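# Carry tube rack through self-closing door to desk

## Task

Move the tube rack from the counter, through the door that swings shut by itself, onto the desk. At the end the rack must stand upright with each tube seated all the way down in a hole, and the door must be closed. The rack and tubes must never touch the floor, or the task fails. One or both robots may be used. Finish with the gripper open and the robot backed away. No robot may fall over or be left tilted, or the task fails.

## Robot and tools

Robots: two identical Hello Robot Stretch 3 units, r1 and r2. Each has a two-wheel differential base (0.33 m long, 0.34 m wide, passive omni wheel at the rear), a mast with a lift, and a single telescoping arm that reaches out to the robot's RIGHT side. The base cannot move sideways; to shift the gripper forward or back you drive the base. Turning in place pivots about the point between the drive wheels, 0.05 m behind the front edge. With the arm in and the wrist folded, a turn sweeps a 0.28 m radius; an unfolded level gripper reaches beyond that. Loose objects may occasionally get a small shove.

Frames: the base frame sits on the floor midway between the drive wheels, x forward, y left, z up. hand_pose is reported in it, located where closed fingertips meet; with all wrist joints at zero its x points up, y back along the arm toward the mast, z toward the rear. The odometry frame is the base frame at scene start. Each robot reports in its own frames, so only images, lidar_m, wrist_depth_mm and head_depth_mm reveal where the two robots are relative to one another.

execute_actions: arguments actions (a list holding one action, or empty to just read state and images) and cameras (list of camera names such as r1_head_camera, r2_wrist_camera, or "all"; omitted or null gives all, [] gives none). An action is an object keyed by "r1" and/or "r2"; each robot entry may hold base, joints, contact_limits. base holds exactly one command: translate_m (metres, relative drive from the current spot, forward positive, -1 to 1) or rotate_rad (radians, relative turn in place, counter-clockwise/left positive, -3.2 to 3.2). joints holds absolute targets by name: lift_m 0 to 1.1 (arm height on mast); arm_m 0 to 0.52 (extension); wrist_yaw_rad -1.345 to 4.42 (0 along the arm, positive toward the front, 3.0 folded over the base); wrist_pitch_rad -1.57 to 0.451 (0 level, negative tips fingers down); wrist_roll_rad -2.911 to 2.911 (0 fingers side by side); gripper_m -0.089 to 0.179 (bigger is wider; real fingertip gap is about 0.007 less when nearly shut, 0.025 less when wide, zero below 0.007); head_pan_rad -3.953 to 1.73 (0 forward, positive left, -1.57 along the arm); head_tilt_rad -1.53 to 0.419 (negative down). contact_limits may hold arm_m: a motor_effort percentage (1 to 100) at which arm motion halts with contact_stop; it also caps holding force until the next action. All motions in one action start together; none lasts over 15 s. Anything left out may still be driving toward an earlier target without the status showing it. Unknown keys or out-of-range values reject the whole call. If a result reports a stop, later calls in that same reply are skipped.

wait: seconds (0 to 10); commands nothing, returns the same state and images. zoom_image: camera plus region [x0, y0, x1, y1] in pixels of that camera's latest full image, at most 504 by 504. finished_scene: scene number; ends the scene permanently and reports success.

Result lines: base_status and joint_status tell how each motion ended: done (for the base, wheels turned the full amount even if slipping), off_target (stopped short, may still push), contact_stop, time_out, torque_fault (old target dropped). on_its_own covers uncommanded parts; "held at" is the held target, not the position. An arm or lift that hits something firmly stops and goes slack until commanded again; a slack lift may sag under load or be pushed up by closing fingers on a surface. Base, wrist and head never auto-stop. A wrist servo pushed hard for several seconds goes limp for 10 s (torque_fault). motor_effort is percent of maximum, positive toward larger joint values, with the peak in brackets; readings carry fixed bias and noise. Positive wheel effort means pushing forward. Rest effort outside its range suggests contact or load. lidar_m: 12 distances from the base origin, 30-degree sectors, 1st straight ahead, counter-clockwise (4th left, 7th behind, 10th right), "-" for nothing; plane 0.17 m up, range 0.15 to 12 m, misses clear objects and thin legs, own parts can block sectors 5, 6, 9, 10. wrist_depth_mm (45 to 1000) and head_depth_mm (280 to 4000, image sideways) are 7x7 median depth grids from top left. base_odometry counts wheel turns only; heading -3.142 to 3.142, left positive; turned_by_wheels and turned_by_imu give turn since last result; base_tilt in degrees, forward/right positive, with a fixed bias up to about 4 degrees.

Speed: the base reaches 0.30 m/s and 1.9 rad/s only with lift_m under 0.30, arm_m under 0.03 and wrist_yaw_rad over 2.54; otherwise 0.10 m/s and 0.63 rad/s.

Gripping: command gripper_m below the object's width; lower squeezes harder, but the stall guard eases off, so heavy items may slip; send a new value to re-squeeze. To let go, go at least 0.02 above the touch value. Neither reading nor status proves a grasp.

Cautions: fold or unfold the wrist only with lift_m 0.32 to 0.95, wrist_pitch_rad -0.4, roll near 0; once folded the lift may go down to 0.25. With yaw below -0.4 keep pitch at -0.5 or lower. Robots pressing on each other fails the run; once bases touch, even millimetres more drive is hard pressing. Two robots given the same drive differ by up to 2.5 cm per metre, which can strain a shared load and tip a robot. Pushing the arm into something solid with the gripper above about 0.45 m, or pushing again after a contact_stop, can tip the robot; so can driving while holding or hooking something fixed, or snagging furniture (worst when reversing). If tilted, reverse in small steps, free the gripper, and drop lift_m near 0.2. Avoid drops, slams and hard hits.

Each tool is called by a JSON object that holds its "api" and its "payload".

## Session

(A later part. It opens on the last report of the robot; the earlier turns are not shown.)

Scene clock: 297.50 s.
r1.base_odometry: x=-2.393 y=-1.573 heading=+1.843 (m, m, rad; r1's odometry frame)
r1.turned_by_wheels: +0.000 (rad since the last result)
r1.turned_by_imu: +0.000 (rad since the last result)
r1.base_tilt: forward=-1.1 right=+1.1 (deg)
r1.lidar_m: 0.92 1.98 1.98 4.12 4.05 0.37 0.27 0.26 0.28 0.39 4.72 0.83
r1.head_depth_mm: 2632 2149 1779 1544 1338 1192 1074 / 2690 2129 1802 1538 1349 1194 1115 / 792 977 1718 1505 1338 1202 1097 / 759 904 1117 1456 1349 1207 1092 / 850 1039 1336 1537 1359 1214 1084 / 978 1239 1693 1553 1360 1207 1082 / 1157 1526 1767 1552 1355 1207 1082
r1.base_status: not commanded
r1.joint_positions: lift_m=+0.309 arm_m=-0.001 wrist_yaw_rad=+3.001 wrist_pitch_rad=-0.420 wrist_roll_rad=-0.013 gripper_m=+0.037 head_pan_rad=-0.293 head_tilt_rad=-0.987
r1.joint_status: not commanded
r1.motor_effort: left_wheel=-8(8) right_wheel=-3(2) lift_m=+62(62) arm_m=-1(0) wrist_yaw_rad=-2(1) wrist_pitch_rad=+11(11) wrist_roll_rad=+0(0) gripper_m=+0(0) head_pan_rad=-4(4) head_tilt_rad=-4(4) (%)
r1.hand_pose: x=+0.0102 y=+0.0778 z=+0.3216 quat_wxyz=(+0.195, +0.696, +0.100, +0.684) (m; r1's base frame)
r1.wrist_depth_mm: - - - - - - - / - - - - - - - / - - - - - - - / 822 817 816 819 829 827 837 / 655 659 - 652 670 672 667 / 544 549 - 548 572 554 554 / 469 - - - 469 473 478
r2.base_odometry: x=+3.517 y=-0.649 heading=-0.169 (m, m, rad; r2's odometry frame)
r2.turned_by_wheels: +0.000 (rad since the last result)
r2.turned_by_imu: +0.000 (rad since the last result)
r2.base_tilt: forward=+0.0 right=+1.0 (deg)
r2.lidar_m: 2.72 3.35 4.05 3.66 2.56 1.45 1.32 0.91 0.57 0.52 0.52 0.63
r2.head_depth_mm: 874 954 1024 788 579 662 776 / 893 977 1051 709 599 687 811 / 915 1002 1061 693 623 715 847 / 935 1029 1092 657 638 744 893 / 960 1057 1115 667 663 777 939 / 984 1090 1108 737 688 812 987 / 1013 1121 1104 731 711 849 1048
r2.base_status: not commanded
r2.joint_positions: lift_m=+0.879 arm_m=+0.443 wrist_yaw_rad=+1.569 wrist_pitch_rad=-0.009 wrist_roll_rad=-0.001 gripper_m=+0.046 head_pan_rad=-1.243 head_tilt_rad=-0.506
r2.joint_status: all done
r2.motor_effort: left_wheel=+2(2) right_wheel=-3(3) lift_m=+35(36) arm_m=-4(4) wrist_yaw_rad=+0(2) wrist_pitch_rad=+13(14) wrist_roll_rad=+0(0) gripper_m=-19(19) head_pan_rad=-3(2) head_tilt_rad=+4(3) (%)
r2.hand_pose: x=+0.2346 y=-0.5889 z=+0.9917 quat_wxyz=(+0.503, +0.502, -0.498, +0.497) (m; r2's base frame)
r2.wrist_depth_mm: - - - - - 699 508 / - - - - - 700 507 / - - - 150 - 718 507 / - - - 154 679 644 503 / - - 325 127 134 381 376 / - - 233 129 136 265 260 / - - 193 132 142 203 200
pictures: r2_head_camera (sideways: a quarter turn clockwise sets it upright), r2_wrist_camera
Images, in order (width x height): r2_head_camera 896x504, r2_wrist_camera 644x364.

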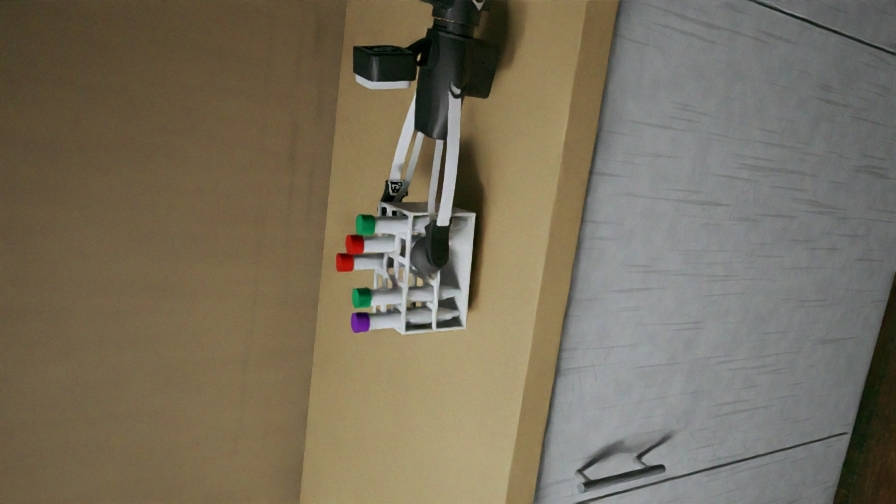

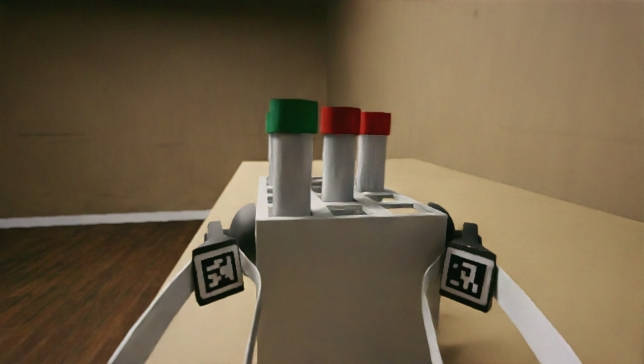

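{"api": "execute_actions", "payload": {"actions": [{"r2":{"joints":{"arm_m":0.0,"wrist_yaw_rad":2.0}}}], "cameras": ["r2_wrist_camera"]}}

{"api": "execute_actions", "payload": {"actions": [{"r2":{"base":{"rotate_rad":2.3},"joints":{"lift_m":0.29,"wrist_yaw_rad":2.58,"head_pan_rad":0,"head_tilt_rad":-1.0}}}], "cameras": ["r2_wrist_camera","r2_nav_camera"]}}

{"api": "execute_actions", "payload": {"actions": [{"r2":{"base":{"translate_m":1}}}], "cameras": ["r2_wrist_camera","r2_nav_camera","r2_head_camera"]}}

Scene clock: 315.60 s.
r1.base_odometry: x=-2.393 y=-1.573 heading=+1.843 (m, m, rad; r1's odometry frame)
r1.turned_by_wheels: +0.000 (rad since the last result)
r1.turned_by_imu: +0.001 (rad since the last result)
r1.base_tilt: forward=-1.1 right=+0.9 (deg)
r1.lidar_m: 0.92 1.98 1.98 4.10 4.07 0.37 0.27 0.27 0.28 0.39 4.73 0.83
r1.head_depth_mm: 2667 2130 1771 1540 1335 1191 1068 / 2690 2155 1786 1534 1348 1194 1110 / 791 976 1713 1500 1355 1200 1095 / 751 897 1110 1454 1350 1202 1091 / 851 1042 1339 1520 1362 1209 1084 / 978 1237 1677 1551 1360 1207 1080 / 1156 1524 1801 1569 1364 1207 1085
r1.base_status: not commanded
r1.joint_positions: lift_m=+0.309 arm_m=-0.001 wrist_yaw_rad=+3.001 wrist_pitch_rad=-0.420 wrist_roll_rad=-0.013 gripper_m=+0.037 head_pan_rad=-0.293 head_tilt_rad=-0.987
r1.joint_status: not commanded
r1.motor_effort: left_wheel=-7(8) right_wheel=-3(3) lift_m=+62(62) arm_m=+0(0) wrist_yaw_rad=-1(2) wrist_pitch_rad=+11(11) wrist_roll_rad=+0(1) gripper_m=-1(1) head_pan_rad=-4(5) head_tilt_rad=-4(4) (%)
r1.hand_pose: x=+0.0102 y=+0.0778 z=+0.3216 quat_wxyz=(+0.195, +0.696, +0.100, +0.684) (m; r1's base frame)
r1.wrist_depth_mm: - - - - - - - / - - - - - - - / - - - - - - - / 800 810 817 826 841 828 833 / 656 650 - 666 661 670 672 / 541 551 - 551 573 554 552 / 470 - - - 470 471 478
r2.base_odometry: x=+3.517 y=-0.649 heading=-0.169 (m, m, rad; r2's odometry frame)
r2.turned_by_wheels: +0.000 (rad since the last result)
r2.turned_by_imu: +0.000 (rad since the last result)
r2.base_tilt: forward=+0.0 right=+0.9 (deg)
r2.lidar_m: 2.72 3.35 4.04 3.65 2.55 1.46 1.32 0.92 0.57 0.52 0.52 0.63
r2.head_depth_mm: 872 953 1019 750 580 663 - / 894 979 1048 746 600 688 783 / 917 1001 1060 744 621 714 849 / 939 1031 1094 741 639 743 884 / 961 1058 1115 740 662 777 929 / 986 1087 1109 736 688 811 991 / 1011 1118 1102 734 710 851 1035
r2.base_status: not commanded
r2.joint_positions: lift_m=+0.879 arm_m=+0.003 wrist_yaw_rad=+2.000 wrist_pitch_rad=-0.009 wrist_roll_rad=-0.001 gripper_m=+0.046 head_pan_rad=-1.243 head_tilt_rad=-0.506
r2.joint_status: all done
joint sent to its limit — the command would take r2.arm_m past its lower limit, so that joint was sent only as far as its limit.
r2.motor_effort: left_wheel=+2(2) right_wheel=-3(3) lift_m=+35(35) arm_m=-4(4) wrist_yaw_rad=+1(2) wrist_pitch_rad=+13(13) wrist_roll_rad=+0(0) gripper_m=-19(20) head_pan_rad=-3(3) head_tilt_rad=+3(3) (%)
r2.hand_pose: x=+0.2115 y=-0.0417 z=+0.9916 quat_wxyz=(+0.385, +0.597, -0.379, +0.593) (m; r2's base frame)
r2.wrist_depth_mm: - - - - - - - / - - - - - - - / - - - 151 - - - / - - - 154 - - 726 / - - - 127 134 - 638 / - - - 129 136 - 636 / - - - 133 141 - 629
pictures: r2_wrist_camera
Images, in order (width x height): r2_wrist_camera 644x364.

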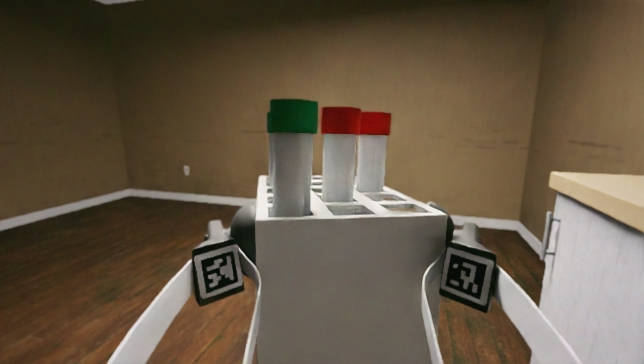

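Scene clock: 321.80 s.
r1.base_odometry: x=-2.393 y=-1.573 heading=+1.843 (m, m, rad; r1's odometry frame)
r1.turned_by_wheels: +0.000 (rad since the last result)
r1.turned_by_imu: +0.001 (rad since the last result)
r1.base_tilt: forward=-1.2 right=+1.0 (deg)
r1.lidar_m: 0.92 2.11 2.11 4.07 4.07 0.37 0.27 0.27 0.28 0.39 4.72 0.83
r1.head_depth_mm: 2690 2137 1784 1537 1344 1195 1073 / 2702 2139 1784 1526 1341 1196 1110 / 789 974 1706 1516 1352 1200 1092 / 751 902 1115 1446 1352 1198 1089 / 850 1039 1324 1525 1344 1208 1080 / 976 1240 1687 1565 1352 1206 1079 / 1151 1529 1768 1546 1374 1207 1087
r1.base_status: not commanded
r1.joint_positions: lift_m=+0.309 arm_m=-0.001 wrist_yaw_rad=+3.001 wrist_pitch_rad=-0.420 wrist_roll_rad=-0.013 gripper_m=+0.037 head_pan_rad=-0.293 head_tilt_rad=-0.987
r1.joint_status: not commanded
r1.motor_effort: left_wheel=-8(8) right_wheel=-2(3) lift_m=+62(62) arm_m=+0(0) wrist_yaw_rad=-1(1) wrist_pitch_rad=+11(11) wrist_roll_rad=+0(0) gripper_m=+0(0) head_pan_rad=-4(5) head_tilt_rad=-4(4) (%)
r1.hand_pose: x=+0.0102 y=+0.0778 z=+0.3216 quat_wxyz=(+0.195, +0.696, +0.100, +0.684) (m; r1's base frame)
r1.wrist_depth_mm: - - - - - - - / - - - - - - - / - - - - - - - / 802 810 825 833 832 844 839 / 650 649 - 667 669 663 657 / 544 545 - 549 568 553 558 / 471 - - - 471 475 476
r2.base_odometry: x=+3.517 y=-0.649 heading=+2.131 (m, m, rad; r2's odometry frame)
r2.turned_by_wheels: +2.300 (rad since the last result)
r2.turned_by_imu: +2.329 (rad since the last result)
r2.base_tilt: forward=+0.0 right=+1.0 (deg)
r2.lidar_m: 1.80 1.35 1.31 0.72 0.53 0.52 0.54 0.75 3.32 3.48 3.75 2.09
r2.head_depth_mm: 1946 1942 1669 1456 1305 1178 1069 / 2153 1932 1670 1463 1306 1175 1091 / 2280 1959 1665 1469 1307 1178 1104 / 2348 1954 1678 1470 1309 1180 1103 / 1813 1912 1684 1479 1320 840 1104 / 1562 1788 1687 1482 1320 1188 1076 / 1404 1572 1666 1484 1316 1192 1078
r2.base_status: done
r2.joint_positions: lift_m=+0.290 arm_m=+0.003 wrist_yaw_rad=+2.578 wrist_pitch_rad=-0.011 wrist_roll_rad=-0.001 gripper_m=+0.046 head_pan_rad=-0.007 head_tilt_rad=-0.988
r2.joint_status: all done
r2.motor_effort: left_wheel=-3(7) right_wheel=+3(10) lift_m=+13(31) arm_m=-4(4) wrist_yaw_rad=+2(7) wrist_pitch_rad=+14(14) wrist_roll_rad=+1(0) gripper_m=-19(20) head_pan_rad=+2(30) head_tilt_rad=-6(35) (%)
r2.hand_pose: x=+0.1154 y=+0.0683 z=+0.4024 quat_wxyz=(+0.201, +0.680, -0.193, +0.679) (m; r2's base frame)
r2.wrist_depth_mm: 640 - - - - - - / 649 - - - - - - / 626 - - 151 - - - / 634 - - 153 - - - / 640 - - 127 134 - - / 725 828 760 130 136 854 842 / 645 646 620 133 141 651 639
pictures: r2_nav_camera (sideways: a quarter turn counterclockwise sets it upright), r2_wrist_camera
Images, in order (width x height): r2_nav_camera 672x504, r2_wrist_camera 644x364.

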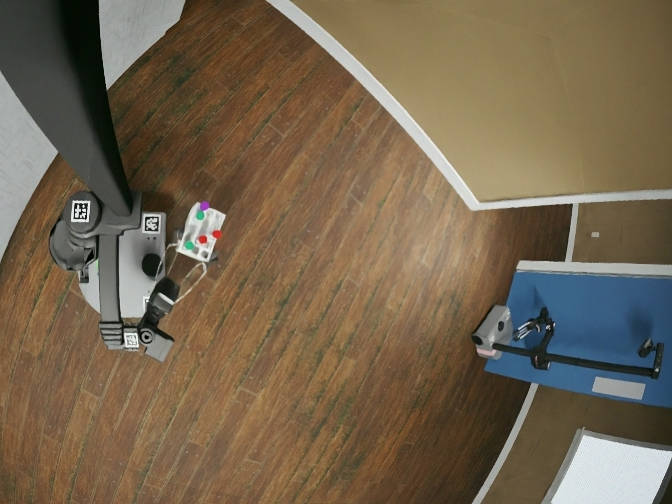

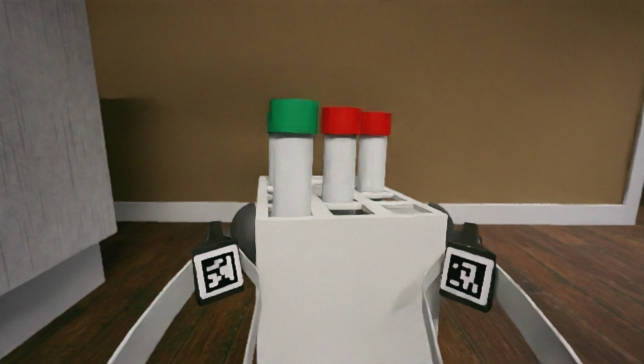

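Scene clock: 326.80 s.
r1.base_odometry: x=-2.393 y=-1.573 heading=+1.843 (m, m, rad; r1's odometry frame)
r1.turned_by_wheels: +0.000 (rad since the last result)
r1.turned_by_imu: +0.001 (rad since the last result)
r1.base_tilt: forward=-1.2 right=+1.1 (deg)
r1.lidar_m: 0.92 1.15 2.70 4.11 4.06 0.37 0.27 0.27 0.28 0.39 4.71 0.83
r1.head_depth_mm: 2658 2115 1783 1529 1338 1191 1069 / 2680 2124 1785 1533 1344 1197 1108 / 789 979 1736 1504 1356 1202 1098 / 753 899 1119 1449 1353 1201 1087 / 852 1040 1338 1532 1356 1210 1080 / 978 1238 1670 1558 1360 1210 1084 / 1150 1526 1782 1552 1369 1212 1088
r1.base_status: not commanded
r1.joint_positions: lift_m=+0.309 arm_m=-0.001 wrist_yaw_rad=+3.001 wrist_pitch_rad=-0.420 wrist_roll_rad=-0.013 gripper_m=+0.037 head_pan_rad=-0.293 head_tilt_rad=-0.987
r1.joint_status: not commanded
r1.motor_effort: left_wheel=-8(8) right_wheel=-4(3) lift_m=+61(62) arm_m=+0(0) wrist_yaw_rad=-1(1) wrist_pitch_rad=+11(11) wrist_roll_rad=-1(1) gripper_m=-1(1) head_pan_rad=-5(5) head_tilt_rad=-4(4) (%)
r1.hand_pose: x=+0.0102 y=+0.0778 z=+0.3216 quat_wxyz=(+0.195, +0.696, +0.100, +0.684) (m; r1's base frame)
r1.wrist_depth_mm: - - - - - - - / - - - - - - - / - - - - - - 969 / 804 816 817 828 830 832 831 / 660 657 - 666 663 667 663 / 548 552 - 551 573 553 557 / 467 - - - 473 472 476
r2.base_odometry: x=+2.986 y=+0.198 heading=+2.130 (m, m, rad; r2's odometry frame)
r2.turned_by_wheels: +0.000 (rad since the last result)
r2.turned_by_imu: +0.004 (rad since the last result)
r2.base_tilt: forward=+0.0 right=+1.0 (deg)
r2.lidar_m: 1.50 0.81 0.79 0.83 1.16 1.37 1.43 1.99 3.87 3.85 2.88 1.16
r2.head_depth_mm: 1306 1437 1502 1468 1303 1169 1076 / 1386 1635 1673 1459 1309 1175 1091 / 1542 1814 1682 1466 1307 1180 1102 / 2346 1954 1680 1471 1310 1183 1102 / 2365 1965 1684 1474 1312 848 1101 / 2365 1974 1277 1422 1319 1186 1077 / 843 928 1076 1259 1321 1184 1080
r2.base_status: done
r2.joint_positions: lift_m=+0.290 arm_m=+0.003 wrist_yaw_rad=+2.579 wrist_pitch_rad=-0.011 wrist_roll_rad=-0.001 gripper_m=+0.046 head_pan_rad=-0.007 head_tilt_rad=-0.989
r2.joint_status: not commanded
r2.motor_effort: left_wheel=-3(8) right_wheel=+3(13) lift_m=+13(13) arm_m=-4(4) wrist_yaw_rad=+1(1) wrist_pitch_rad=+14(14) wrist_roll_rad=+0(0) gripper_m=-19(19) head_pan_rad=+3(2) head_tilt_rad=-5(6) (%)
r2.hand_pose: x=+0.1153 y=+0.0684 z=+0.4024 quat_wxyz=(+0.200, +0.680, -0.192, +0.679) (m; r2's base frame)
r2.wrist_depth_mm: 741 737 750 744 717 733 - / 759 781 748 746 754 758 - / 801 799 794 150 775 767 - / 823 824 829 154 768 790 - / 863 871 832 127 134 813 - / 828 836 736 129 137 819 845 / 646 659 623 133 141 656 649
pictures: r2_head_camera (sideways: a quarter turn clockwise sets it upright), r2_nav_camera (sideways: a quarter turn counterclockwise sets it upright), r2_wrist_camera
Images, in order (width x height): r2_head_camera 896x504, r2_nav_camera 672x504, r2_wrist_camera 644x364.

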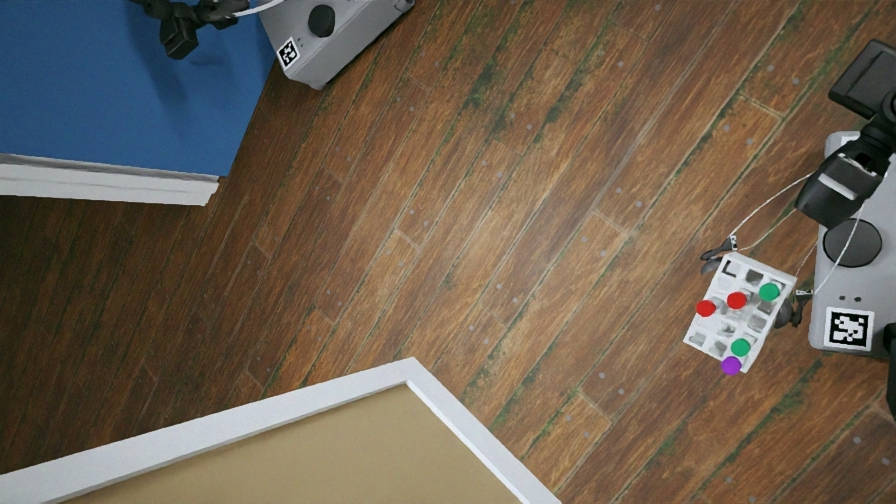

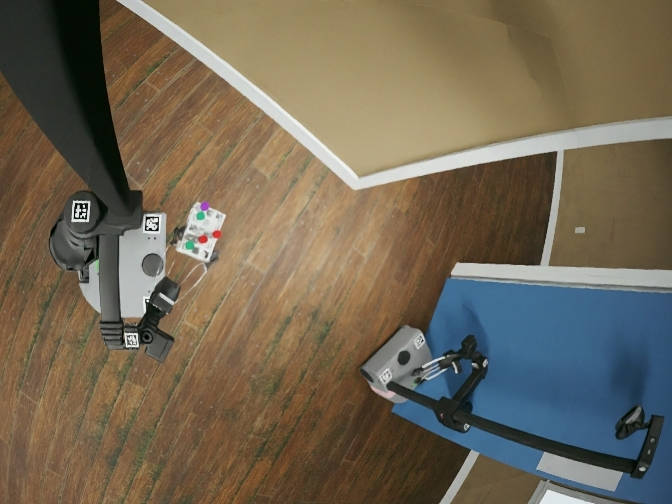

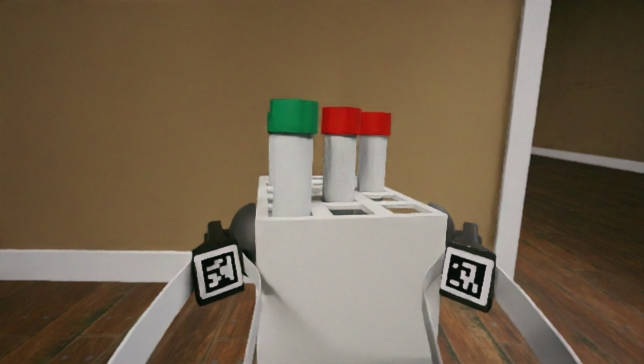

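{"api": "execute_actions", "payload": {"actions": [{"r2":{"base":{"translate_m":1}}}], "cameras": []}}

{"api": "execute_actions", "payload": {"actions": [{"r2":{"base":{"rotate_rad":0.65}}}], "cameras": ["r1_nav_camera","r2_nav_camera"]}}

Scene clock: 336.70 s.
r1.base_odometry: x=-2.393 y=-1.573 heading=+1.843 (m, m, rad; r1's odometry frame)
r1.turned_by_wheels: +0.000 (rad since the last result)
r1.turned_by_imu: +0.001 (rad since the last result)
r1.base_tilt: forward=-1.2 right=+1.0 (deg)
r1.lidar_m: 0.92 2.55 2.70 4.10 4.08 0.37 0.27 0.27 0.28 0.39 4.72 0.44
r1.head_depth_mm: 2666 2124 1767 1523 1338 1194 1071 / 2658 2169 1797 1533 1317 1193 1104 / 787 973 1694 1512 1223 1192 1100 / 527 644 829 937 1123 1144 1090 / 853 1037 1348 913 852 1167 1080 / 980 1240 1680 1533 1365 1202 1085 / 1155 1531 1804 1554 1363 1200 1085
r1.base_status: not commanded
r1.joint_positions: lift_m=+0.309 arm_m=-0.001 wrist_yaw_rad=+3.001 wrist_pitch_rad=-0.420 wrist_roll_rad=-0.013 gripper_m=+0.037 head_pan_rad=-0.293 head_tilt_rad=-0.987
r1.joint_status: not commanded
r1.motor_effort: left_wheel=-7(8) right_wheel=-3(2) lift_m=+62(62) arm_m=+0(0) wrist_yaw_rad=-2(1) wrist_pitch_rad=+11(11) wrist_roll_rad=-1(1) gripper_m=+0(0) head_pan_rad=-4(4) head_tilt_rad=-4(5) (%)
r1.hand_pose: x=+0.0102 y=+0.0778 z=+0.3216 quat_wxyz=(+0.195, +0.696, +0.100, +0.684) (m; r1's base frame)
r1.wrist_depth_mm: - - - - - - - / - - - - - - - / - - - - - - - / 817 813 828 835 834 825 833 / 652 653 - 651 663 676 660 / 549 548 - 552 572 551 553 / 465 - - - 477 480 471
r2.base_odometry: x=+2.456 y=+1.046 heading=+2.130 (m, m, rad; r2's odometry frame)
r2.turned_by_wheels: +0.000 (rad since the last result)
r2.turned_by_imu: +0.004 (rad since the last result)
r2.base_tilt: forward=+0.1 right=+1.0 (deg)
r2.lidar_m: 0.60 2.91 4.41 0.37 0.36 1.16 2.32 4.20 4.40 0.44 0.45 0.58
r2.head_depth_mm: 503 583 696 865 1135 1171 1069 / 561 645 774 963 1252 1174 1093 / 638 739 919 1150 1307 1178 1101 / 2191 1953 1676 1473 1312 1184 1102 / 2272 1963 1695 1464 1308 850 1104 / 2371 1966 1690 1477 1314 1182 1082 / 2369 1981 1692 1488 1313 1183 1081
r2.base_status: done
r2.joint_positions: lift_m=+0.290 arm_m=+0.003 wrist_yaw_rad=+2.579 wrist_pitch_rad=-0.011 wrist_roll_rad=-0.001 gripper_m=+0.046 head_pan_rad=-0.007 head_tilt_rad=-0.989
r2.joint_status: not commanded
r2.motor_effort: left_wheel=-3(8) right_wheel=+3(14) lift_m=+13(13) arm_m=-5(4) wrist_yaw_rad=+1(1) wrist_pitch_rad=+14(13) wrist_roll_rad=+0(0) gripper_m=-19(19) head_pan_rad=+3(2) head_tilt_rad=-6(6) (%)
r2.hand_pose: x=+0.1152 y=+0.0684 z=+0.4024 quat_wxyz=(+0.200, +0.680, -0.192, +0.679) (m; r2's base frame)
r2.wrist_depth_mm: 355 - - - - - - / 350 - - - - - - / 343 - - 150 - - - / 344 - - 153 - - - / 349 - - 127 134 - - / 350 856 748 129 136 848 829 / 358 599 622 133 142 643 645
pictures: none
No camera images: the call's "cameras" was empty. Leave "cameras" out to get every camera's image.

Scene clock: 338.30 s.
r1.base_odometry: x=-2.393 y=-1.573 heading=+1.843 (m, m, rad; r1's odometry frame)
r1.turned_by_wheels: +0.000 (rad since the last result)
r1.turned_by_imu: +0.000 (rad since the last result)
r1.base_tilt: forward=-1.1 right=+0.9 (deg)
r1.lidar_m: 0.56 2.54 2.70 4.11 4.06 0.37 0.27 0.27 0.28 0.39 4.72 0.44
r1.head_depth_mm: 2667 2119 1779 1533 1339 1203 1074 / 2727 2104 1785 1549 1354 1195 1106 / 792 980 1693 1106 1307 1143 1093 / 753 904 1115 1424 1152 1089 1090 / 806 608 1117 878 1150 1108 1083 / 927 1236 1694 1518 1318 1209 1087 / 1151 1529 1769 1553 1366 1214 1089
r1.base_status: not commanded
r1.joint_positions: lift_m=+0.309 arm_m=-0.001 wrist_yaw_rad=+3.001 wrist_pitch_rad=-0.420 wrist_roll_rad=-0.013 gripper_m=+0.037 head_pan_rad=-0.293 head_tilt_rad=-0.987
r1.joint_status: not commanded
r1.motor_effort: left_wheel=-8(8) right_wheel=-3(3) lift_m=+62(62) arm_m=+0(0) wrist_yaw_rad=+0(2) wrist_pitch_rad=+11(11) wrist_roll_rad=+0(1) gripper_m=+0(0) head_pan_rad=-4(4) head_tilt_rad=-4(4) (%)
r1.hand_pose: x=+0.0102 y=+0.0778 z=+0.3216 quat_wxyz=(+0.195, +0.696, +0.100, +0.684) (m; r1's base frame)
r1.wrist_depth_mm: - - - - - - - / - - - - - - - / - - - - - - - / 799 812 816 823 815 830 836 / 654 657 - 656 663 662 670 / 546 544 - 551 572 552 555 / 469 - - - 474 475 474
r2.base_odometry: x=+2.456 y=+1.046 heading=+2.780 (m, m, rad; r2's odometry frame)
r2.turned_by_wheels: +0.650 (rad since the last result)
r2.turned_by_imu: +0.657 (rad since the last result)
r2.base_tilt: forward=+0.0 right=+1.0 (deg)
r2.lidar_m: 3.39 4.39 0.36 0.44 2.31 2.43 4.45 4.40 0.44 0.59 0.58 0.66
r2.head_depth_mm: 2314 1939 1669 1462 1285 1175 1074 / 2328 1949 1677 1466 1305 1175 1095 / 2325 1950 1665 1470 1306 1178 1102 / 2354 1957 1682 1468 1311 1176 1098 / 2346 1968 1689 1475 1315 851 1103 / 2360 1976 1687 1478 1315 1183 1074 / 2373 1966 1693 1479 1317 958 1081
r2.base_status: done
r2.joint_positions: lift_m=+0.290 arm_m=+0.003 wrist_yaw_rad=+2.579 wrist_pitch_rad=-0.011 wrist_roll_rad=-0.001 gripper_m=+0.046 head_pan_rad=-0.007 head_tilt_rad=-0.989
r2.joint_status: not commanded
r2.motor_effort: left_wheel=-3(11) right_wheel=+3(13) lift_m=+13(13) arm_m=-4(5) wrist_yaw_rad=+1(0) wrist_pitch_rad=+14(14) wrist_roll_rad=+0(0) gripper_m=-19(19) head_pan_rad=+2(1) head_tilt_rad=-5(5) (%)
r2.hand_pose: x=+0.1152 y=+0.0684 z=+0.4024 quat_wxyz=(+0.200, +0.680, -0.192, +0.679) (m; r2's base frame)
r2.wrist_depth_mm: 807 498 375 - - - - / 885 534 389 - - - - / - 557 397 150 - - - / - 601 403 153 - - - / - 654 400 126 134 - - / 841 696 432 129 136 833 828 / 652 623 455 133 141 661 632
pictures: r1_nav_camera (sideways: a quarter turn counterclockwise sets it upright), r2_nav_camera (sideways: a quarter turn counterclockwise sets it upright)
Images, in order (width x height): r1_nav_camera 672x504, r2_nav_camera 672x504.

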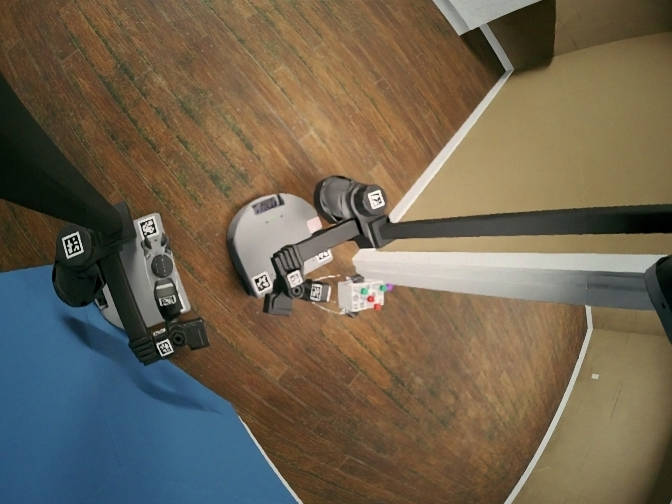

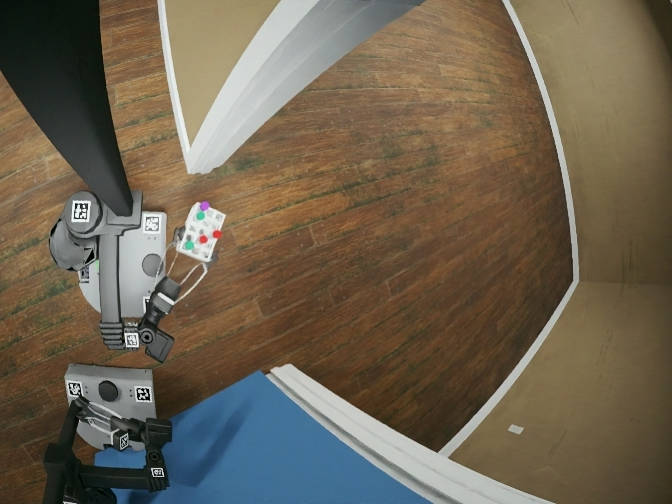

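{"api": "execute_actions", "payload": {"actions": [{"r2":{"base":{"translate_m":0.5}}}], "cameras": []}}

{"api": "execute_actions", "payload": {"actions": [{"r2":{"base":{"rotate_rad":1.3}}}], "cameras": []}}

{"api": "execute_actions", "payload": {"actions": [{"r2":{"base":{"translate_m":1}},"r1":{"base":{"translate_m":0.19}}}], "cameras": []}}

{"api": "execute_actions", "payload": {"actions": [{"r2":{"base":{"translate_m":0.9}},"r1":{"base":{"rotate_rad":-0.68}}}], "cameras": []}}

{"api": "execute_actions", "payload": {"actions": [{"r2":{"base":{"rotate_rad":2.1},"joints":{"lift_m":0.76,"head_pan_rad":-1.57,"head_tilt_rad":-0.7}},"r1":{"base":{"translate_m":0.33}}}], "cameras": ["r1_nav_camera","r2_nav_camera","r2_head_camera"]}}

Scene clock: 357.10 s.
r1.base_odometry: x=-2.393 y=-1.573 heading=+1.843 (m, m, rad; r1's odometry frame)
r1.turned_by_wheels: +0.000 (rad since the last result)
r1.turned_by_imu: +0.001 (rad since the last result)
r1.base_tilt: forward=-1.1 right=+1.1 (deg)
r1.lidar_m: 0.92 2.55 2.69 4.11 4.07 0.37 0.27 0.27 0.28 0.39 0.79 0.82
r1.head_depth_mm: 2627 2138 990 1259 1194 1194 1075 / 2692 2136 1792 1322 1248 1193 1101 / 794 975 1716 1494 1342 1202 1088 / 752 895 1111 1442 1352 1198 1090 / 849 1038 1339 1522 1360 1210 1082 / 978 1236 1701 1554 1352 1211 1083 / 1150 1524 1772 1554 1363 1205 1086
r1.base_status: not commanded
r1.joint_positions: lift_m=+0.309 arm_m=-0.001 wrist_yaw_rad=+3.001 wrist_pitch_rad=-0.420 wrist_roll_rad=-0.013 gripper_m=+0.037 head_pan_rad=-0.293 head_tilt_rad=-0.987
r1.joint_status: not commanded
r1.motor_effort: left_wheel=-8(8) right_wheel=-3(3) lift_m=+62(62) arm_m=+0(0) wrist_yaw_rad=-1(2) wrist_pitch_rad=+11(11) wrist_roll_rad=+0(1) gripper_m=+0(0) head_pan_rad=-4(4) head_tilt_rad=-4(4) (%)
r1.hand_pose: x=+0.0102 y=+0.0778 z=+0.3216 quat_wxyz=(+0.195, +0.696, +0.100, +0.684) (m; r1's base frame)
r1.wrist_depth_mm: - - - - - - - / - - - - - - - / - - - - - - - / 799 813 815 830 825 824 835 / 653 656 - 662 654 675 665 / 547 545 - 554 571 558 559 / 470 - - - 470 475 474
r2.base_odometry: x=+1.988 y=+1.223 heading=+2.780 (m, m, rad; r2's odometry frame)
r2.turned_by_wheels: +0.000 (rad since the last result)
r2.turned_by_imu: +0.002 (rad since the last result)
r2.base_tilt: forward=+0.1 right=+1.0 (deg)
r2.lidar_m: 3.09 3.95 3.18 2.61 0.45 0.49 4.90 0.79 0.48 0.45 1.11 1.97
r2.head_depth_mm: 2315 1927 1670 1460 1302 1171 1074 / 2314 1941 1663 1461 1306 1175 1092 / 2310 1955 1680 1470 1306 1177 1100 / 2359 1944 1679 1470 1313 1182 1102 / 2339 1960 1680 1472 1313 851 1105 / 2375 1980 1695 1480 1311 1183 1079 / 2353 1965 1694 1480 1319 1183 1079
r2.base_status: done
r2.joint_positions: lift_m=+0.290 arm_m=+0.003 wrist_yaw_rad=+2.579 wrist_pitch_rad=-0.011 wrist_roll_rad=-0.001 gripper_m=+0.046 head_pan_rad=-0.007 head_tilt_rad=-0.989
r2.joint_status: not commanded
r2.motor_effort: left_wheel=-3(9) right_wheel=+4(13) lift_m=+13(13) arm_m=-4(5) wrist_yaw_rad=+2(1) wrist_pitch_rad=+14(14) wrist_roll_rad=+0(0) gripper_m=-20(20) head_pan_rad=+1(2) head_tilt_rad=-6(5) (%)
r2.hand_pose: x=+0.1152 y=+0.0684 z=+0.4024 quat_wxyz=(+0.200, +0.680, -0.192, +0.679) (m; r2's base frame)
r2.wrist_depth_mm: - - - - - - - / - - - - - - - / - - - 151 - - - / - - - 154 - - - / - - - 127 134 - - / 852 842 744 129 136 839 854 / 650 644 632 133 141 638 657
pictures: none
No camera images: the call's "cameras" was empty. Leave "cameras" out to get every camera's image.

Scene clock: 359.13 s.
r1.base_odometry: x=-2.393 y=-1.573 heading=+1.843 (m, m, rad; r1's odometry frame)
r1.turned_by_wheels: +0.000 (rad since the last result)
r1.turned_by_imu: +0.000 (rad since the last result)
r1.base_tilt: forward=-1.2 right=+1.0 (deg)
r1.lidar_m: 0.92 2.55 2.70 4.11 4.05 0.37 0.27 0.27 0.28 0.39 0.66 0.83
r1.head_depth_mm: 2674 2121 1789 1075 1172 1195 1076 / 2664 2149 1774 1530 1318 1199 1112 / 786 974 1708 1510 1357 1191 1098 / 754 899 1098 1463 1355 1196 1087 / 855 1047 1342 1525 1354 1209 1082 / 976 1239 1677 1544 1357 1206 1084 / 1151 1522 1790 1549 1372 1206 1088
r1.base_status: not commanded
r1.joint_positions: lift_m=+0.309 arm_m=-0.001 wrist_yaw_rad=+3.001 wrist_pitch_rad=-0.420 wrist_roll_rad=-0.013 gripper_m=+0.037 head_pan_rad=-0.293 head_tilt_rad=-0.987
r1.joint_status: not commanded
r1.motor_effort: left_wheel=-8(7) right_wheel=-3(3) lift_m=+62(62) arm_m=-1(0) wrist_yaw_rad=-2(1) wrist_pitch_rad=+11(11) wrist_roll_rad=+0(1) gripper_m=-1(0) head_pan_rad=-5(5) head_tilt_rad=-4(4) (%)
r1.hand_pose: x=+0.0102 y=+0.0778 z=+0.3216 quat_wxyz=(+0.195, +0.696, +0.100, +0.684) (m; r1's base frame)
r1.wrist_depth_mm: - - - - - - - / - - - - - - - / - - - - - - - / 808 821 812 818 826 826 831 / 655 660 - 664 666 670 659 / 545 548 - 549 572 553 564 / 472 - - - 472 479 473
r2.base_odometry: x=+1.988 y=+1.223 heading=-2.203 (m, m, rad; r2's odometry frame)
r2.turned_by_wheels: +1.300 (rad since the last result)
r2.turned_by_imu: +1.313 (rad since the last result)
r2.base_tilt: forward=+0.0 right=+1.0 (deg)
r2.lidar_m: 3.19 0.68 0.45 3.06 0.81 0.65 0.45 0.45 1.81 2.30 3.94 4.02
r2.head_depth_mm: 2314 1946 1668 1466 1306 1172 1072 / 2328 1942 1673 1467 1305 1173 1095 / 2328 1939 1669 1468 1310 1181 1105 / 2343 1955 1675 1471 1311 1178 1100 / 2325 1964 1691 1470 1310 853 1101 / 2359 1963 1684 1475 1313 1188 1076 / 2277 1967 1697 1482 980 1156 1079
r2.base_status: done
r2.joint_positions: lift_m=+0.290 arm_m=+0.003 wrist_yaw_rad=+2.579 wrist_pitch_rad=-0.011 wrist_roll_rad=-0.001 gripper_m=+0.046 head_pan_rad=-0.007 head_tilt_rad=-0.989
r2.joint_status: not commanded
r2.motor_effort: left_wheel=-3(10) right_wheel=+3(13) lift_m=+13(13) arm_m=-4(4) wrist_yaw_rad=-1(2) wrist_pitch_rad=+14(14) wrist_roll_rad=+0(0) gripper_m=-20(19) head_pan_rad=+2(1) head_tilt_rad=-6(6) (%)
r2.hand_pose: x=+0.1152 y=+0.0684 z=+0.4024 quat_wxyz=(+0.200, +0.680, -0.192, +0.679) (m; r2's base frame)
r2.wrist_depth_mm: - - - 442 - - - / - - - 464 - - - / - - - 150 - - - / - - - 153 - - - / - - - 126 134 - - / 833 863 747 129 136 837 858 / 644 652 616 133 141 642 648
pictures: none
No camera images: the call's "cameras" was empty. Leave "cameras" out to get every camera's image.

Scene clock: 364.13 s.
r1.base_odometry: x=-2.444 y=-1.390 heading=+1.843 (m, m, rad; r1's odometry frame)
r1.turned_by_wheels: +0.000 (rad since the last result)
r1.turned_by_imu: +0.001 (rad since the last result)
r1.base_tilt: forward=-1.2 right=+1.0 (deg)
r1.lidar_m: 0.79 2.38 2.52 4.17 4.15 0.31 0.27 0.27 0.33 0.62 4.62 0.66
r1.head_depth_mm: 2668 1967 1668 1535 1340 1202 1073 / 612 1257 1639 1535 1337 1185 1104 / 575 678 845 1120 1344 1199 1086 / 647 768 953 1257 1344 1201 1090 / 731 894 1151 1475 1349 1191 1081 / 842 1060 1440 1563 1351 1210 1085 / 983 1313 1737 1546 1363 1214 1085
r1.base_status: done
r1.joint_positions: lift_m=+0.309 arm_m=-0.001 wrist_yaw_rad=+3.001 wrist_pitch_rad=-0.420 wrist_roll_rad=-0.013 gripper_m=+0.037 head_pan_rad=-0.293 head_tilt_rad=-0.988
r1.joint_status: not commanded
r1.motor_effort: left_wheel=-11(13) right_wheel=-5(5) lift_m=+63(62) arm_m=+0(0) wrist_yaw_rad=-1(2) wrist_pitch_rad=+11(11) wrist_roll_rad=+0(0) gripper_m=+0(1) head_pan_rad=-5(4) head_tilt_rad=-4(4) (%)
r1.hand_pose: x=+0.0102 y=+0.0778 z=+0.3216 quat_wxyz=(+0.195, +0.696, +0.100, +0.684) (m; r1's base frame)
r1.wrist_depth_mm: - - - - - - - / - - - - - - - / - - - - - - - / 818 807 830 819 828 830 835 / 662 648 - 659 658 660 674 / 541 550 - 553 575 554 557 / 473 - - - 480 478 471
r2.base_odometry: x=+1.397 y=+0.416 heading=-2.203 (m, m, rad; r2's odometry frame)
r2.turned_by_wheels: +0.000 (rad since the last result)
r2.turned_by_imu: +0.003 (rad since the last result)
r2.base_tilt: forward=+0.0 right=+1.0 (deg)
r2.lidar_m: 2.16 1.72 1.11 0.74 0.69 0.70 1.42 1.93 2.63 3.35 3.35 3.40
r2.head_depth_mm: 2331 1924 1663 1460 1301 1175 1072 / 2334 1941 1667 1466 1304 1177 1091 / 2205 1949 1678 1470 1307 1179 1103 / 2213 1956 1671 1466 1311 1177 1102 / 2151 1969 1678 1467 1313 853 1107 / 2065 1958 1685 1469 1310 1182 1081 / 1954 1973 1686 1479 1315 1186 1078
r2.base_status: done
r2.joint_positions: lift_m=+0.290 arm_m=+0.003 wrist_yaw_rad=+2.579 wrist_pitch_rad=-0.011 wrist_roll_rad=-0.001 gripper_m=+0.046 head_pan_rad=-0.007 head_tilt_rad=-0.989
r2.joint_status: not commanded
r2.motor_effort: left_wheel=-3(9) right_wheel=+3(13) lift_m=+13(13) arm_m=-4(4) wrist_yaw_rad=+0(1) wrist_pitch_rad=+14(14) wrist_roll_rad=+0(0) gripper_m=-19(20) head_pan_rad=+2(2) head_tilt_rad=-5(5) (%)
r2.hand_pose: x=+0.1152 y=+0.0684 z=+0.4024 quat_wxyz=(+0.200, +0.680, -0.192, +0.679) (m; r2's base frame)
r2.wrist_depth_mm: 613 758 - - - - - / 609 770 - - - - - / 616 774 - 151 - - - / 633 802 - 155 - - - / 618 806 976 127 134 - - / 638 749 742 129 136 817 833 / 619 653 620 132 141 657 652
pictures: none
No camera images: the call's "cameras" was empty. Leave "cameras" out to get every camera's image.

Scene clock: 368.90 s.
r1.base_odometry: x=-2.444 y=-1.390 heading=+1.163 (m, m, rad; r1's odometry frame)
r1.turned_by_wheels: -0.680 (rad since the last result)
r1.turned_by_imu: -0.681 (rad since the last result)
r1.base_tilt: forward=-1.1 right=+1.0 (deg)
r1.lidar_m: 0.66 0.66 1.59 2.42 4.00 4.11 0.29 0.25 0.25 0.28 0.46 4.65
r1.head_depth_mm: 2708 2142 1765 1544 1345 1180 963 / 2676 2122 1787 1537 1342 1193 1111 / 2690 2173 1796 1538 1343 1202 1102 / 2671 2136 1798 1539 1356 1201 1091 / 2730 2168 1804 1553 1350 1206 1078 / 2716 2181 1810 1551 1314 1211 1087 / 2704 2164 1782 958 1291 1213 1091
r1.base_status: done
r1.joint_positions: lift_m=+0.309 arm_m=-0.001 wrist_yaw_rad=+3.001 wrist_pitch_rad=-0.420 wrist_roll_rad=-0.013 gripper_m=+0.037 head_pan_rad=-0.293 head_tilt_rad=-0.988
r1.joint_status: not commanded
r1.motor_effort: left_wheel=-5(5) right_wheel=-8(13) lift_m=+62(62) arm_m=+0(0) wrist_yaw_rad=-2(2) wrist_pitch_rad=+11(11) wrist_roll_rad=+0(0) gripper_m=-1(1) head_pan_rad=-4(5) head_tilt_rad=-3(4) (%)
r1.hand_pose: x=+0.0102 y=+0.0778 z=+0.3216 quat_wxyz=(+0.195, +0.696, +0.100, +0.684) (m; r1's base frame)
r1.wrist_depth_mm: - - - - - - - / - - - - - - 968 / - - - - - - 907 / 823 812 824 824 821 836 790 / 656 647 - 654 664 655 653 / 544 545 - 553 575 552 549 / 471 - - - 475 475 476
r2.base_odometry: x=+0.864 y=-0.310 heading=-2.204 (m, m, rad; r2's odometry frame)
r2.turned_by_wheels: +0.000 (rad since the last result)
r2.turned_by_imu: +0.003 (rad since the last result)
r2.base_tilt: forward=+0.1 right=+1.0 (deg)
r2.lidar_m: 1.26 1.46 1.08 1.31 1.22 1.24 1.58 3.32 3.37 3.05 2.81 2.33
r2.head_depth_mm: 1960 1933 1664 1461 1300 1174 1080 / 1810 1952 1674 1465 1306 1178 1091 / 1191 1497 1629 1464 1308 1177 1102 / 1558 1827 1678 1467 1313 1179 1099 / 667 1718 1681 1474 1312 852 1103 / 648 1615 1686 1479 1311 1186 1076 / 614 1505 1661 1482 1321 1189 1078
r2.base_status: done
r2.joint_positions: lift_m=+0.290 arm_m=+0.003 wrist_yaw_rad=+2.579 wrist_pitch_rad=-0.011 wrist_roll_rad=-0.001 gripper_m=+0.046 head_pan_rad=-0.007 head_tilt_rad=-0.989
r2.joint_status: not commanded
r2.motor_effort: left_wheel=-3(7) right_wheel=+3(12) lift_m=+13(13) arm_m=-4(4) wrist_yaw_rad=+1(1) wrist_pitch_rad=+14(14) wrist_roll_rad=+0(0) gripper_m=-20(19) head_pan_rad=+2(2) head_tilt_rad=-5(5) (%)
r2.hand_pose: x=+0.1152 y=+0.0684 z=+0.4024 quat_wxyz=(+0.200, +0.680, -0.192, +0.679) (m; r2's base frame)
r2.wrist_depth_mm: - - - - - - - / - - - - - - - / - - - 151 - - - / - - - 153 - - - / - - - 127 134 - - / 862 825 754 129 136 836 863 / 654 635 631 132 141 647 649
pictures: none
No camera images: the call's "cameras" was empty. Leave "cameras" out to get every camera's image.

Scene clock: 374.00 s.
r1.base_odometry: x=-2.313 y=-1.087 heading=+1.162 (m, m, rad; r1's odometry frame)
r1.turned_by_wheels: +0.000 (rad since the last result)
r1.turned_by_imu: +0.002 (rad since the last result)
r1.base_tilt: forward=-1.1 right=+1.0 (deg)
r1.lidar_m: 0.42 0.35 0.67 2.28 2.95 0.34 0.27 0.27 0.29 0.44 2.59 4.34
r1.head_depth_mm: 2635 2145 1768 1519 1341 1190 1069 / 2670 2142 1787 1537 1343 1192 1106 / 2658 2149 1792 1539 1343 1195 1103 / 2726 2147 1786 1545 1357 1198 1082 / 2770 2170 1805 1549 1354 1207 1082 / 2684 2172 1825 1553 1360 1003 1084 / 2753 2165 1816 1558 632 945 1084
r1.base_status: done
r1.joint_positions: lift_m=+0.309 arm_m=-0.001 wrist_yaw_rad=+3.001 wrist_pitch_rad=-0.420 wrist_roll_rad=-0.013 gripper_m=+0.037 head_pan_rad=-0.293 head_tilt_rad=-0.988
r1.joint_status: not commanded
r1.motor_effort: left_wheel=-14(16) right_wheel=-7(7) lift_m=+62(62) arm_m=+0(0) wrist_yaw_rad=-1(1) wrist_pitch_rad=+11(11) wrist_roll_rad=+0(1) gripper_m=+0(0) head_pan_rad=-5(4) head_tilt_rad=-3(4) (%)
r1.hand_pose: x=+0.0102 y=+0.0778 z=+0.3216 quat_wxyz=(+0.195, +0.696, +0.100, +0.684) (m; r1's base frame)
r1.wrist_depth_mm: - - - - - 917 411 / - - - - - 826 388 / - - - - - 742 368 / 814 821 818 817 828 661 327 / 650 652 - 669 666 581 342 / 545 547 - 546 571 521 363 / 473 - - - 476 461 406
r2.base_odometry: x=+0.864 y=-0.310 heading=-0.104 (m, m, rad; r2's odometry frame)
r2.turned_by_wheels: +2.100 (rad since the last result)
r2.turned_by_imu: +2.126 (rad since the last result)
r2.base_tilt: forward=+0.1 right=+1.0 (deg)
r2.lidar_m: 1.22 1.24 1.58 3.33 3.39 3.03 2.82 2.32 1.26 1.46 1.08 1.31
r2.head_depth_mm: 1195 904 1599 1793 1542 1301 - / 1192 903 1597 1793 1532 1324 - / 1185 903 733 1790 1529 1326 - / 1188 905 731 1805 1533 1356 - / 1183 902 733 1796 1534 1294 1125 / 1189 903 732 1786 1527 1296 1124 / 1182 900 730 1371 1495 1299 1123
r2.base_status: done
r2.joint_positions: lift_m=+0.759 arm_m=+0.003 wrist_yaw_rad=+2.579 wrist_pitch_rad=-0.011 wrist_roll_rad=+0.000 gripper_m=+0.046 head_pan_rad=-1.563 head_tilt_rad=-0.705
r2.joint_status: all done
r2.motor_effort: left_wheel=-3(10) right_wheel=+2(12) lift_m=+35(36) arm_m=-4(4) wrist_yaw_rad=+1(0) wrist_pitch_rad=+14(14) wrist_roll_rad=+0(0) gripper_m=-19(19) head_pan_rad=-3(33) head_tilt_rad=+3(26) (%)
r2.hand_pose: x=+0.1152 y=+0.0684 z=+0.8712 quat_wxyz=(+0.200, +0.680, -0.192, +0.679) (m; r2's base frame)
r2.wrist_depth_mm: - - - - - - 846 / - - - - - - 849 / - - - 150 - - 884 / - - - 154 - - 901 / - - - 127 134 - 898 / - - - 129 136 - 889 / - - - 133 141 - 937
pictures: r1_nav_camera (sideways: a quarter turn counterclockwise sets it upright), r2_head_camera (sideways: a quarter turn clockwise sets it upright), r2_nav_camera (sideways: a quarter turn counterclockwise sets it upright)
Images, in order (width x height): r1_nav_camera 672x504, r2_head_camera 896x504, r2_nav_camera 672x504.

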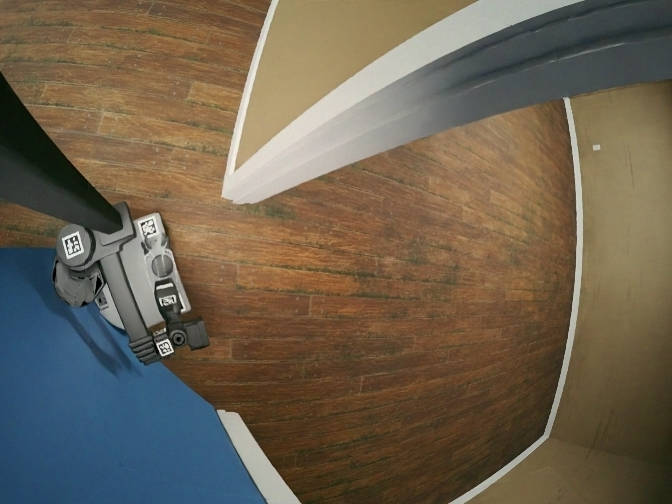

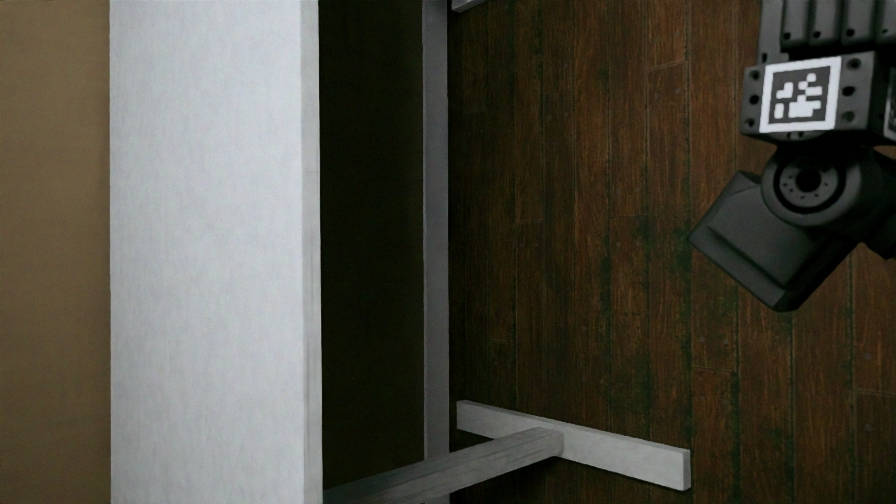

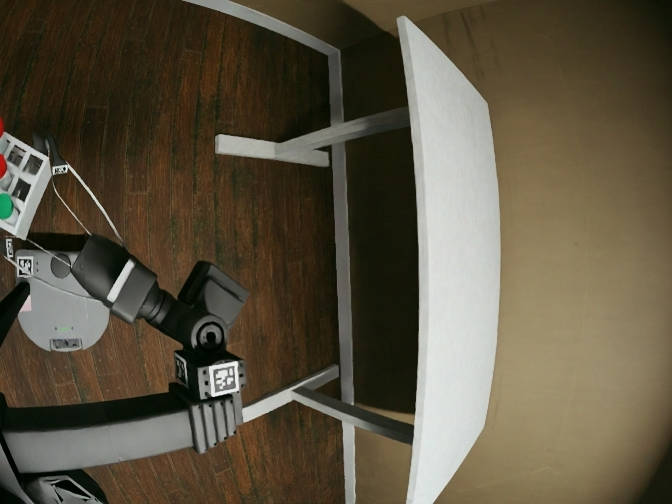

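{"api": "execute_actions", "payload": {"actions": [{"r2":{"joints":{"lift_m":0.94,"wrist_yaw_rad":0,"head_tilt_rad":-0.5}},"r1":{"base":{"rotate_rad":-0.45}}}], "cameras": ["r2_wrist_camera"]}}

{"api": "execute_actions", "payload": {"actions": [{"r2":{"joints":{"arm_m":0.45}},"r1":{"base":{"translate_m":0.48}}}], "cameras": ["r2_wrist_camera","r2_head_camera"]}}

Scene clock: 384.30 s.
r1.base_odometry: x=-2.313 y=-1.087 heading=+0.713 (m, m, rad; r1's odometry frame)
r1.turned_by_wheels: -0.450 (rad since the last result)
r1.turned_by_imu: -0.449 (rad since the last result)
r1.base_tilt: forward=-1.2 right=+1.0 (deg)
r1.lidar_m: 4.34 0.37 0.35 0.88 2.32 4.09 0.29 0.25 0.25 0.28 0.48 2.79
r1.head_depth_mm: 2641 2149 1775 1513 1341 1189 1002 / 2660 2108 1778 1528 1353 1198 1106 / 2668 2163 1786 1542 1351 1202 1096 / 2678 2166 1808 1533 1352 1200 1093 / 2742 2148 1813 1548 1356 1205 1082 / 2733 2171 1821 1545 1371 1211 1083 / 2742 2179 1809 1564 1363 1214 996
r1.base_status: done
r1.joint_positions: lift_m=+0.309 arm_m=-0.001 wrist_yaw_rad=+3.001 wrist_pitch_rad=-0.420 wrist_roll_rad=-0.013 gripper_m=+0.037 head_pan_rad=-0.293 head_tilt_rad=-0.988
r1.joint_status: not commanded
r1.motor_effort: left_wheel=-8(9) right_wheel=-11(20) lift_m=+62(62) arm_m=+0(0) wrist_yaw_rad=-2(0) wrist_pitch_rad=+11(11) wrist_roll_rad=+0(0) gripper_m=+0(0) head_pan_rad=-4(6) head_tilt_rad=-4(4) (%)
r1.hand_pose: x=+0.0102 y=+0.0778 z=+0.3216 quat_wxyz=(+0.195, +0.696, +0.100, +0.684) (m; r1's base frame)
r1.wrist_depth_mm: - - - - 498 322 346 / - - - - 510 348 - / - - - - 521 388 - / 812 819 806 844 541 438 840 / 653 649 - 658 509 520 664 / 542 542 - 546 534 557 554 / 469 - - - 472 470 474
r2.base_odometry: x=+0.864 y=-0.310 heading=-0.104 (m, m, rad; r2's odometry frame)
r2.turned_by_wheels: +0.000 (rad since the last result)
r2.turned_by_imu: +0.000 (rad since the last result)
r2.base_tilt: forward=+0.0 right=+1.0 (deg)
r2.lidar_m: 1.22 1.24 1.58 3.33 3.37 3.01 2.81 2.32 1.26 1.46 1.08 1.31
r2.head_depth_mm: 1190 1308 1017 785 1776 - - / 1188 1310 1014 704 - - - / 1187 1305 1010 396 - - - / 1186 1299 1003 703 1769 1444 1215 / 1188 1306 995 772 1773 1458 1219 / 1183 1303 991 770 1767 1462 1219 / 1182 1302 989 766 1411 1407 1212
r2.base_status: not commanded
r2.joint_positions: lift_m=+0.939 arm_m=+0.003 wrist_yaw_rad=+0.002 wrist_pitch_rad=-0.011 wrist_roll_rad=-0.001 gripper_m=+0.046 head_pan_rad=-1.563 head_tilt_rad=-0.508
r2.joint_status: all done
r2.motor_effort: left_wheel=-3(3) right_wheel=+3(3) lift_m=+35(36) arm_m=-4(4) wrist_yaw_rad=-1(1) wrist_pitch_rad=+14(14) wrist_roll_rad=+0(0) gripper_m=-19(19) head_pan_rad=-3(3) head_tilt_rad=+4(22) (%)
r2.hand_pose: x=-0.0210 y=-0.4041 z=+1.0512 quat_wxyz=(+0.708, +0.005, -0.707, -0.004) (m; r2's base frame)
r2.wrist_depth_mm: - - - - - - - / - - - - - - - / - - - 150 - - - / - 763 772 152 778 794 796 / 428 434 409 126 134 478 532 / - - - 129 136 919 - / - 837 - 133 140 - -
pictures: r2_wrist_camera
Images, in order (width x height): r2_wrist_camera 644x364.

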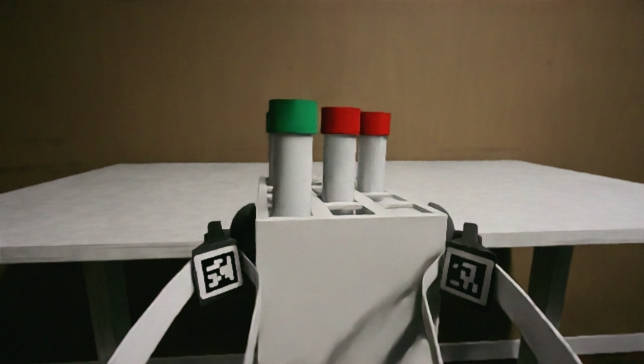

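Scene clock: 390.27 s.
r1.base_odometry: x=-1.950 y=-0.773 heading=+0.713 (m, m, rad; r1's odometry frame)
r1.turned_by_wheels: +0.000 (rad since the last result)
r1.turned_by_imu: +0.003 (rad since the last result)
r1.base_tilt: forward=-1.1 right=+1.0 (deg)
r1.lidar_m: 3.87 3.94 1.64 0.55 0.33 0.31 0.29 0.29 0.38 0.62 2.03 2.80
r1.head_depth_mm: 2645 2177 1770 1534 1332 1192 1069 / 2660 2148 1796 1532 1337 1200 1109 / 2678 2148 1805 1551 1343 1200 1097 / 2707 2133 1805 1536 1349 1205 1087 / 2713 2160 1787 1566 1359 1208 1082 / 2716 2174 1810 1546 1350 1206 1082 / 2754 2181 1809 1550 1353 1203 1081
r1.base_status: done
r1.joint_positions: lift_m=+0.309 arm_m=-0.001 wrist_yaw_rad=+3.001 wrist_pitch_rad=-0.420 wrist_roll_rad=-0.013 gripper_m=+0.037 head_pan_rad=-0.293 head_tilt_rad=-0.988
r1.joint_status: not commanded
r1.motor_effort: left_wheel=+1(8) right_wheel=-3(6) lift_m=+62(62) arm_m=+0(1) wrist_yaw_rad=-1(0) wrist_pitch_rad=+11(11) wrist_roll_rad=+0(0) gripper_m=-1(0) head_pan_rad=-5(4) head_tilt_rad=-4(4) (%)
r1.hand_pose: x=+0.0102 y=+0.0778 z=+0.3216 quat_wxyz=(+0.195, +0.696, +0.100, +0.684) (m; r1's base frame)
r1.wrist_depth_mm: 260 - - - - - - / 277 - - - - - - / 298 - 985 - - - - / 330 345 799 827 833 830 838 / 383 378 - 665 665 666 666 / 512 424 - 551 568 560 560 / 420 - - - 475 479 476
r2.base_odometry: x=+0.864 y=-0.310 heading=-0.104 (m, m, rad; r2's odometry frame)
r2.turned_by_wheels: +0.000 (rad since the last result)
r2.turned_by_imu: +0.000 (rad since the last result)
r2.base_tilt: forward=+0.0 right=+1.0 (deg)
r2.lidar_m: 1.22 1.24 1.58 3.33 3.36 3.04 2.81 2.32 1.26 1.46 1.08 1.31
r2.head_depth_mm: 1190 1313 1198 1703 1777 1474 1226 / 1186 1308 - 782 1777 1479 1223 / 1188 1288 - 781 1777 1470 1221 / 1185 1306 1002 775 1766 1470 1223 / 1184 1299 995 773 1758 1462 1222 / 1184 1305 991 770 1758 1460 1216 / 1185 1296 987 766 1416 1416 1212
r2.base_status: not commanded
r2.joint_positions: lift_m=+0.939 arm_m=+0.450 wrist_yaw_rad=+0.000 wrist_pitch_rad=-0.011 wrist_roll_rad=-0.001 gripper_m=+0.046 head_pan_rad=-1.563 head_tilt_rad=-0.507
r2.joint_status: all done
r2.motor_effort: left_wheel=-3(3) right_wheel=+3(3) lift_m=+35(35) arm_m=+4(3) wrist_yaw_rad=+0(2) wrist_pitch_rad=+14(14) wrist_roll_rad=+0(0) gripper_m=-19(19) head_pan_rad=-3(3) head_tilt_rad=+4(5) (%)
r2.hand_pose: x=-0.0213 y=-0.8506 z=+1.0512 quat_wxyz=(+0.708, +0.004, -0.707, -0.004) (m; r2's base frame)
r2.wrist_depth_mm: 654 666 683 699 711 709 752 / 678 688 707 706 730 745 781 / 695 728 727 150 754 749 798 / 705 737 735 154 764 789 801 / 424 426 359 127 134 434 434 / 296 297 265 129 136 301 301 / 228 228 218 133 141 227 230
pictures: r2_head_camera (sideways: a quarter turn clockwise sets it upright), r2_wrist_camera
Images, in order (width x height): r2_head_camera 896x504, r2_wrist_camera 644x364.

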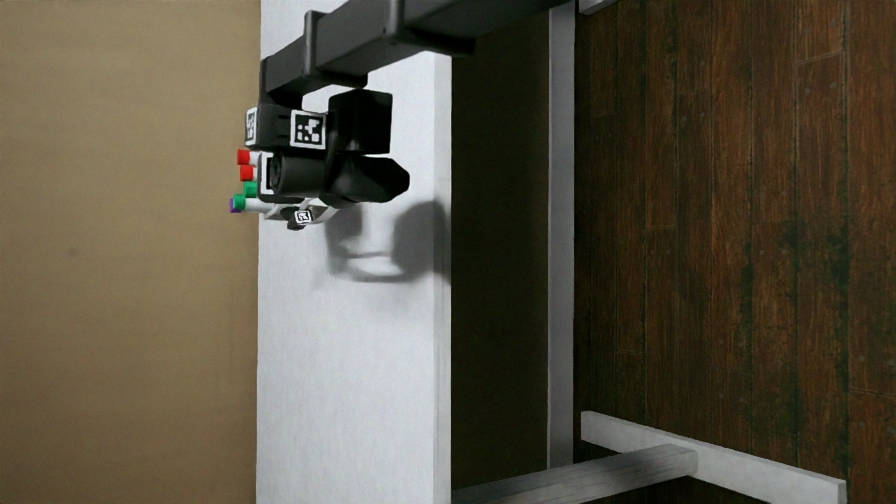

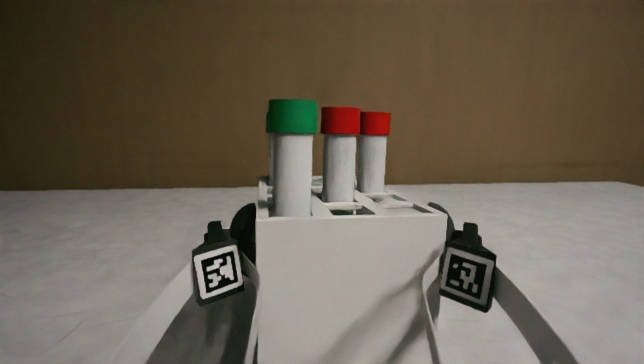

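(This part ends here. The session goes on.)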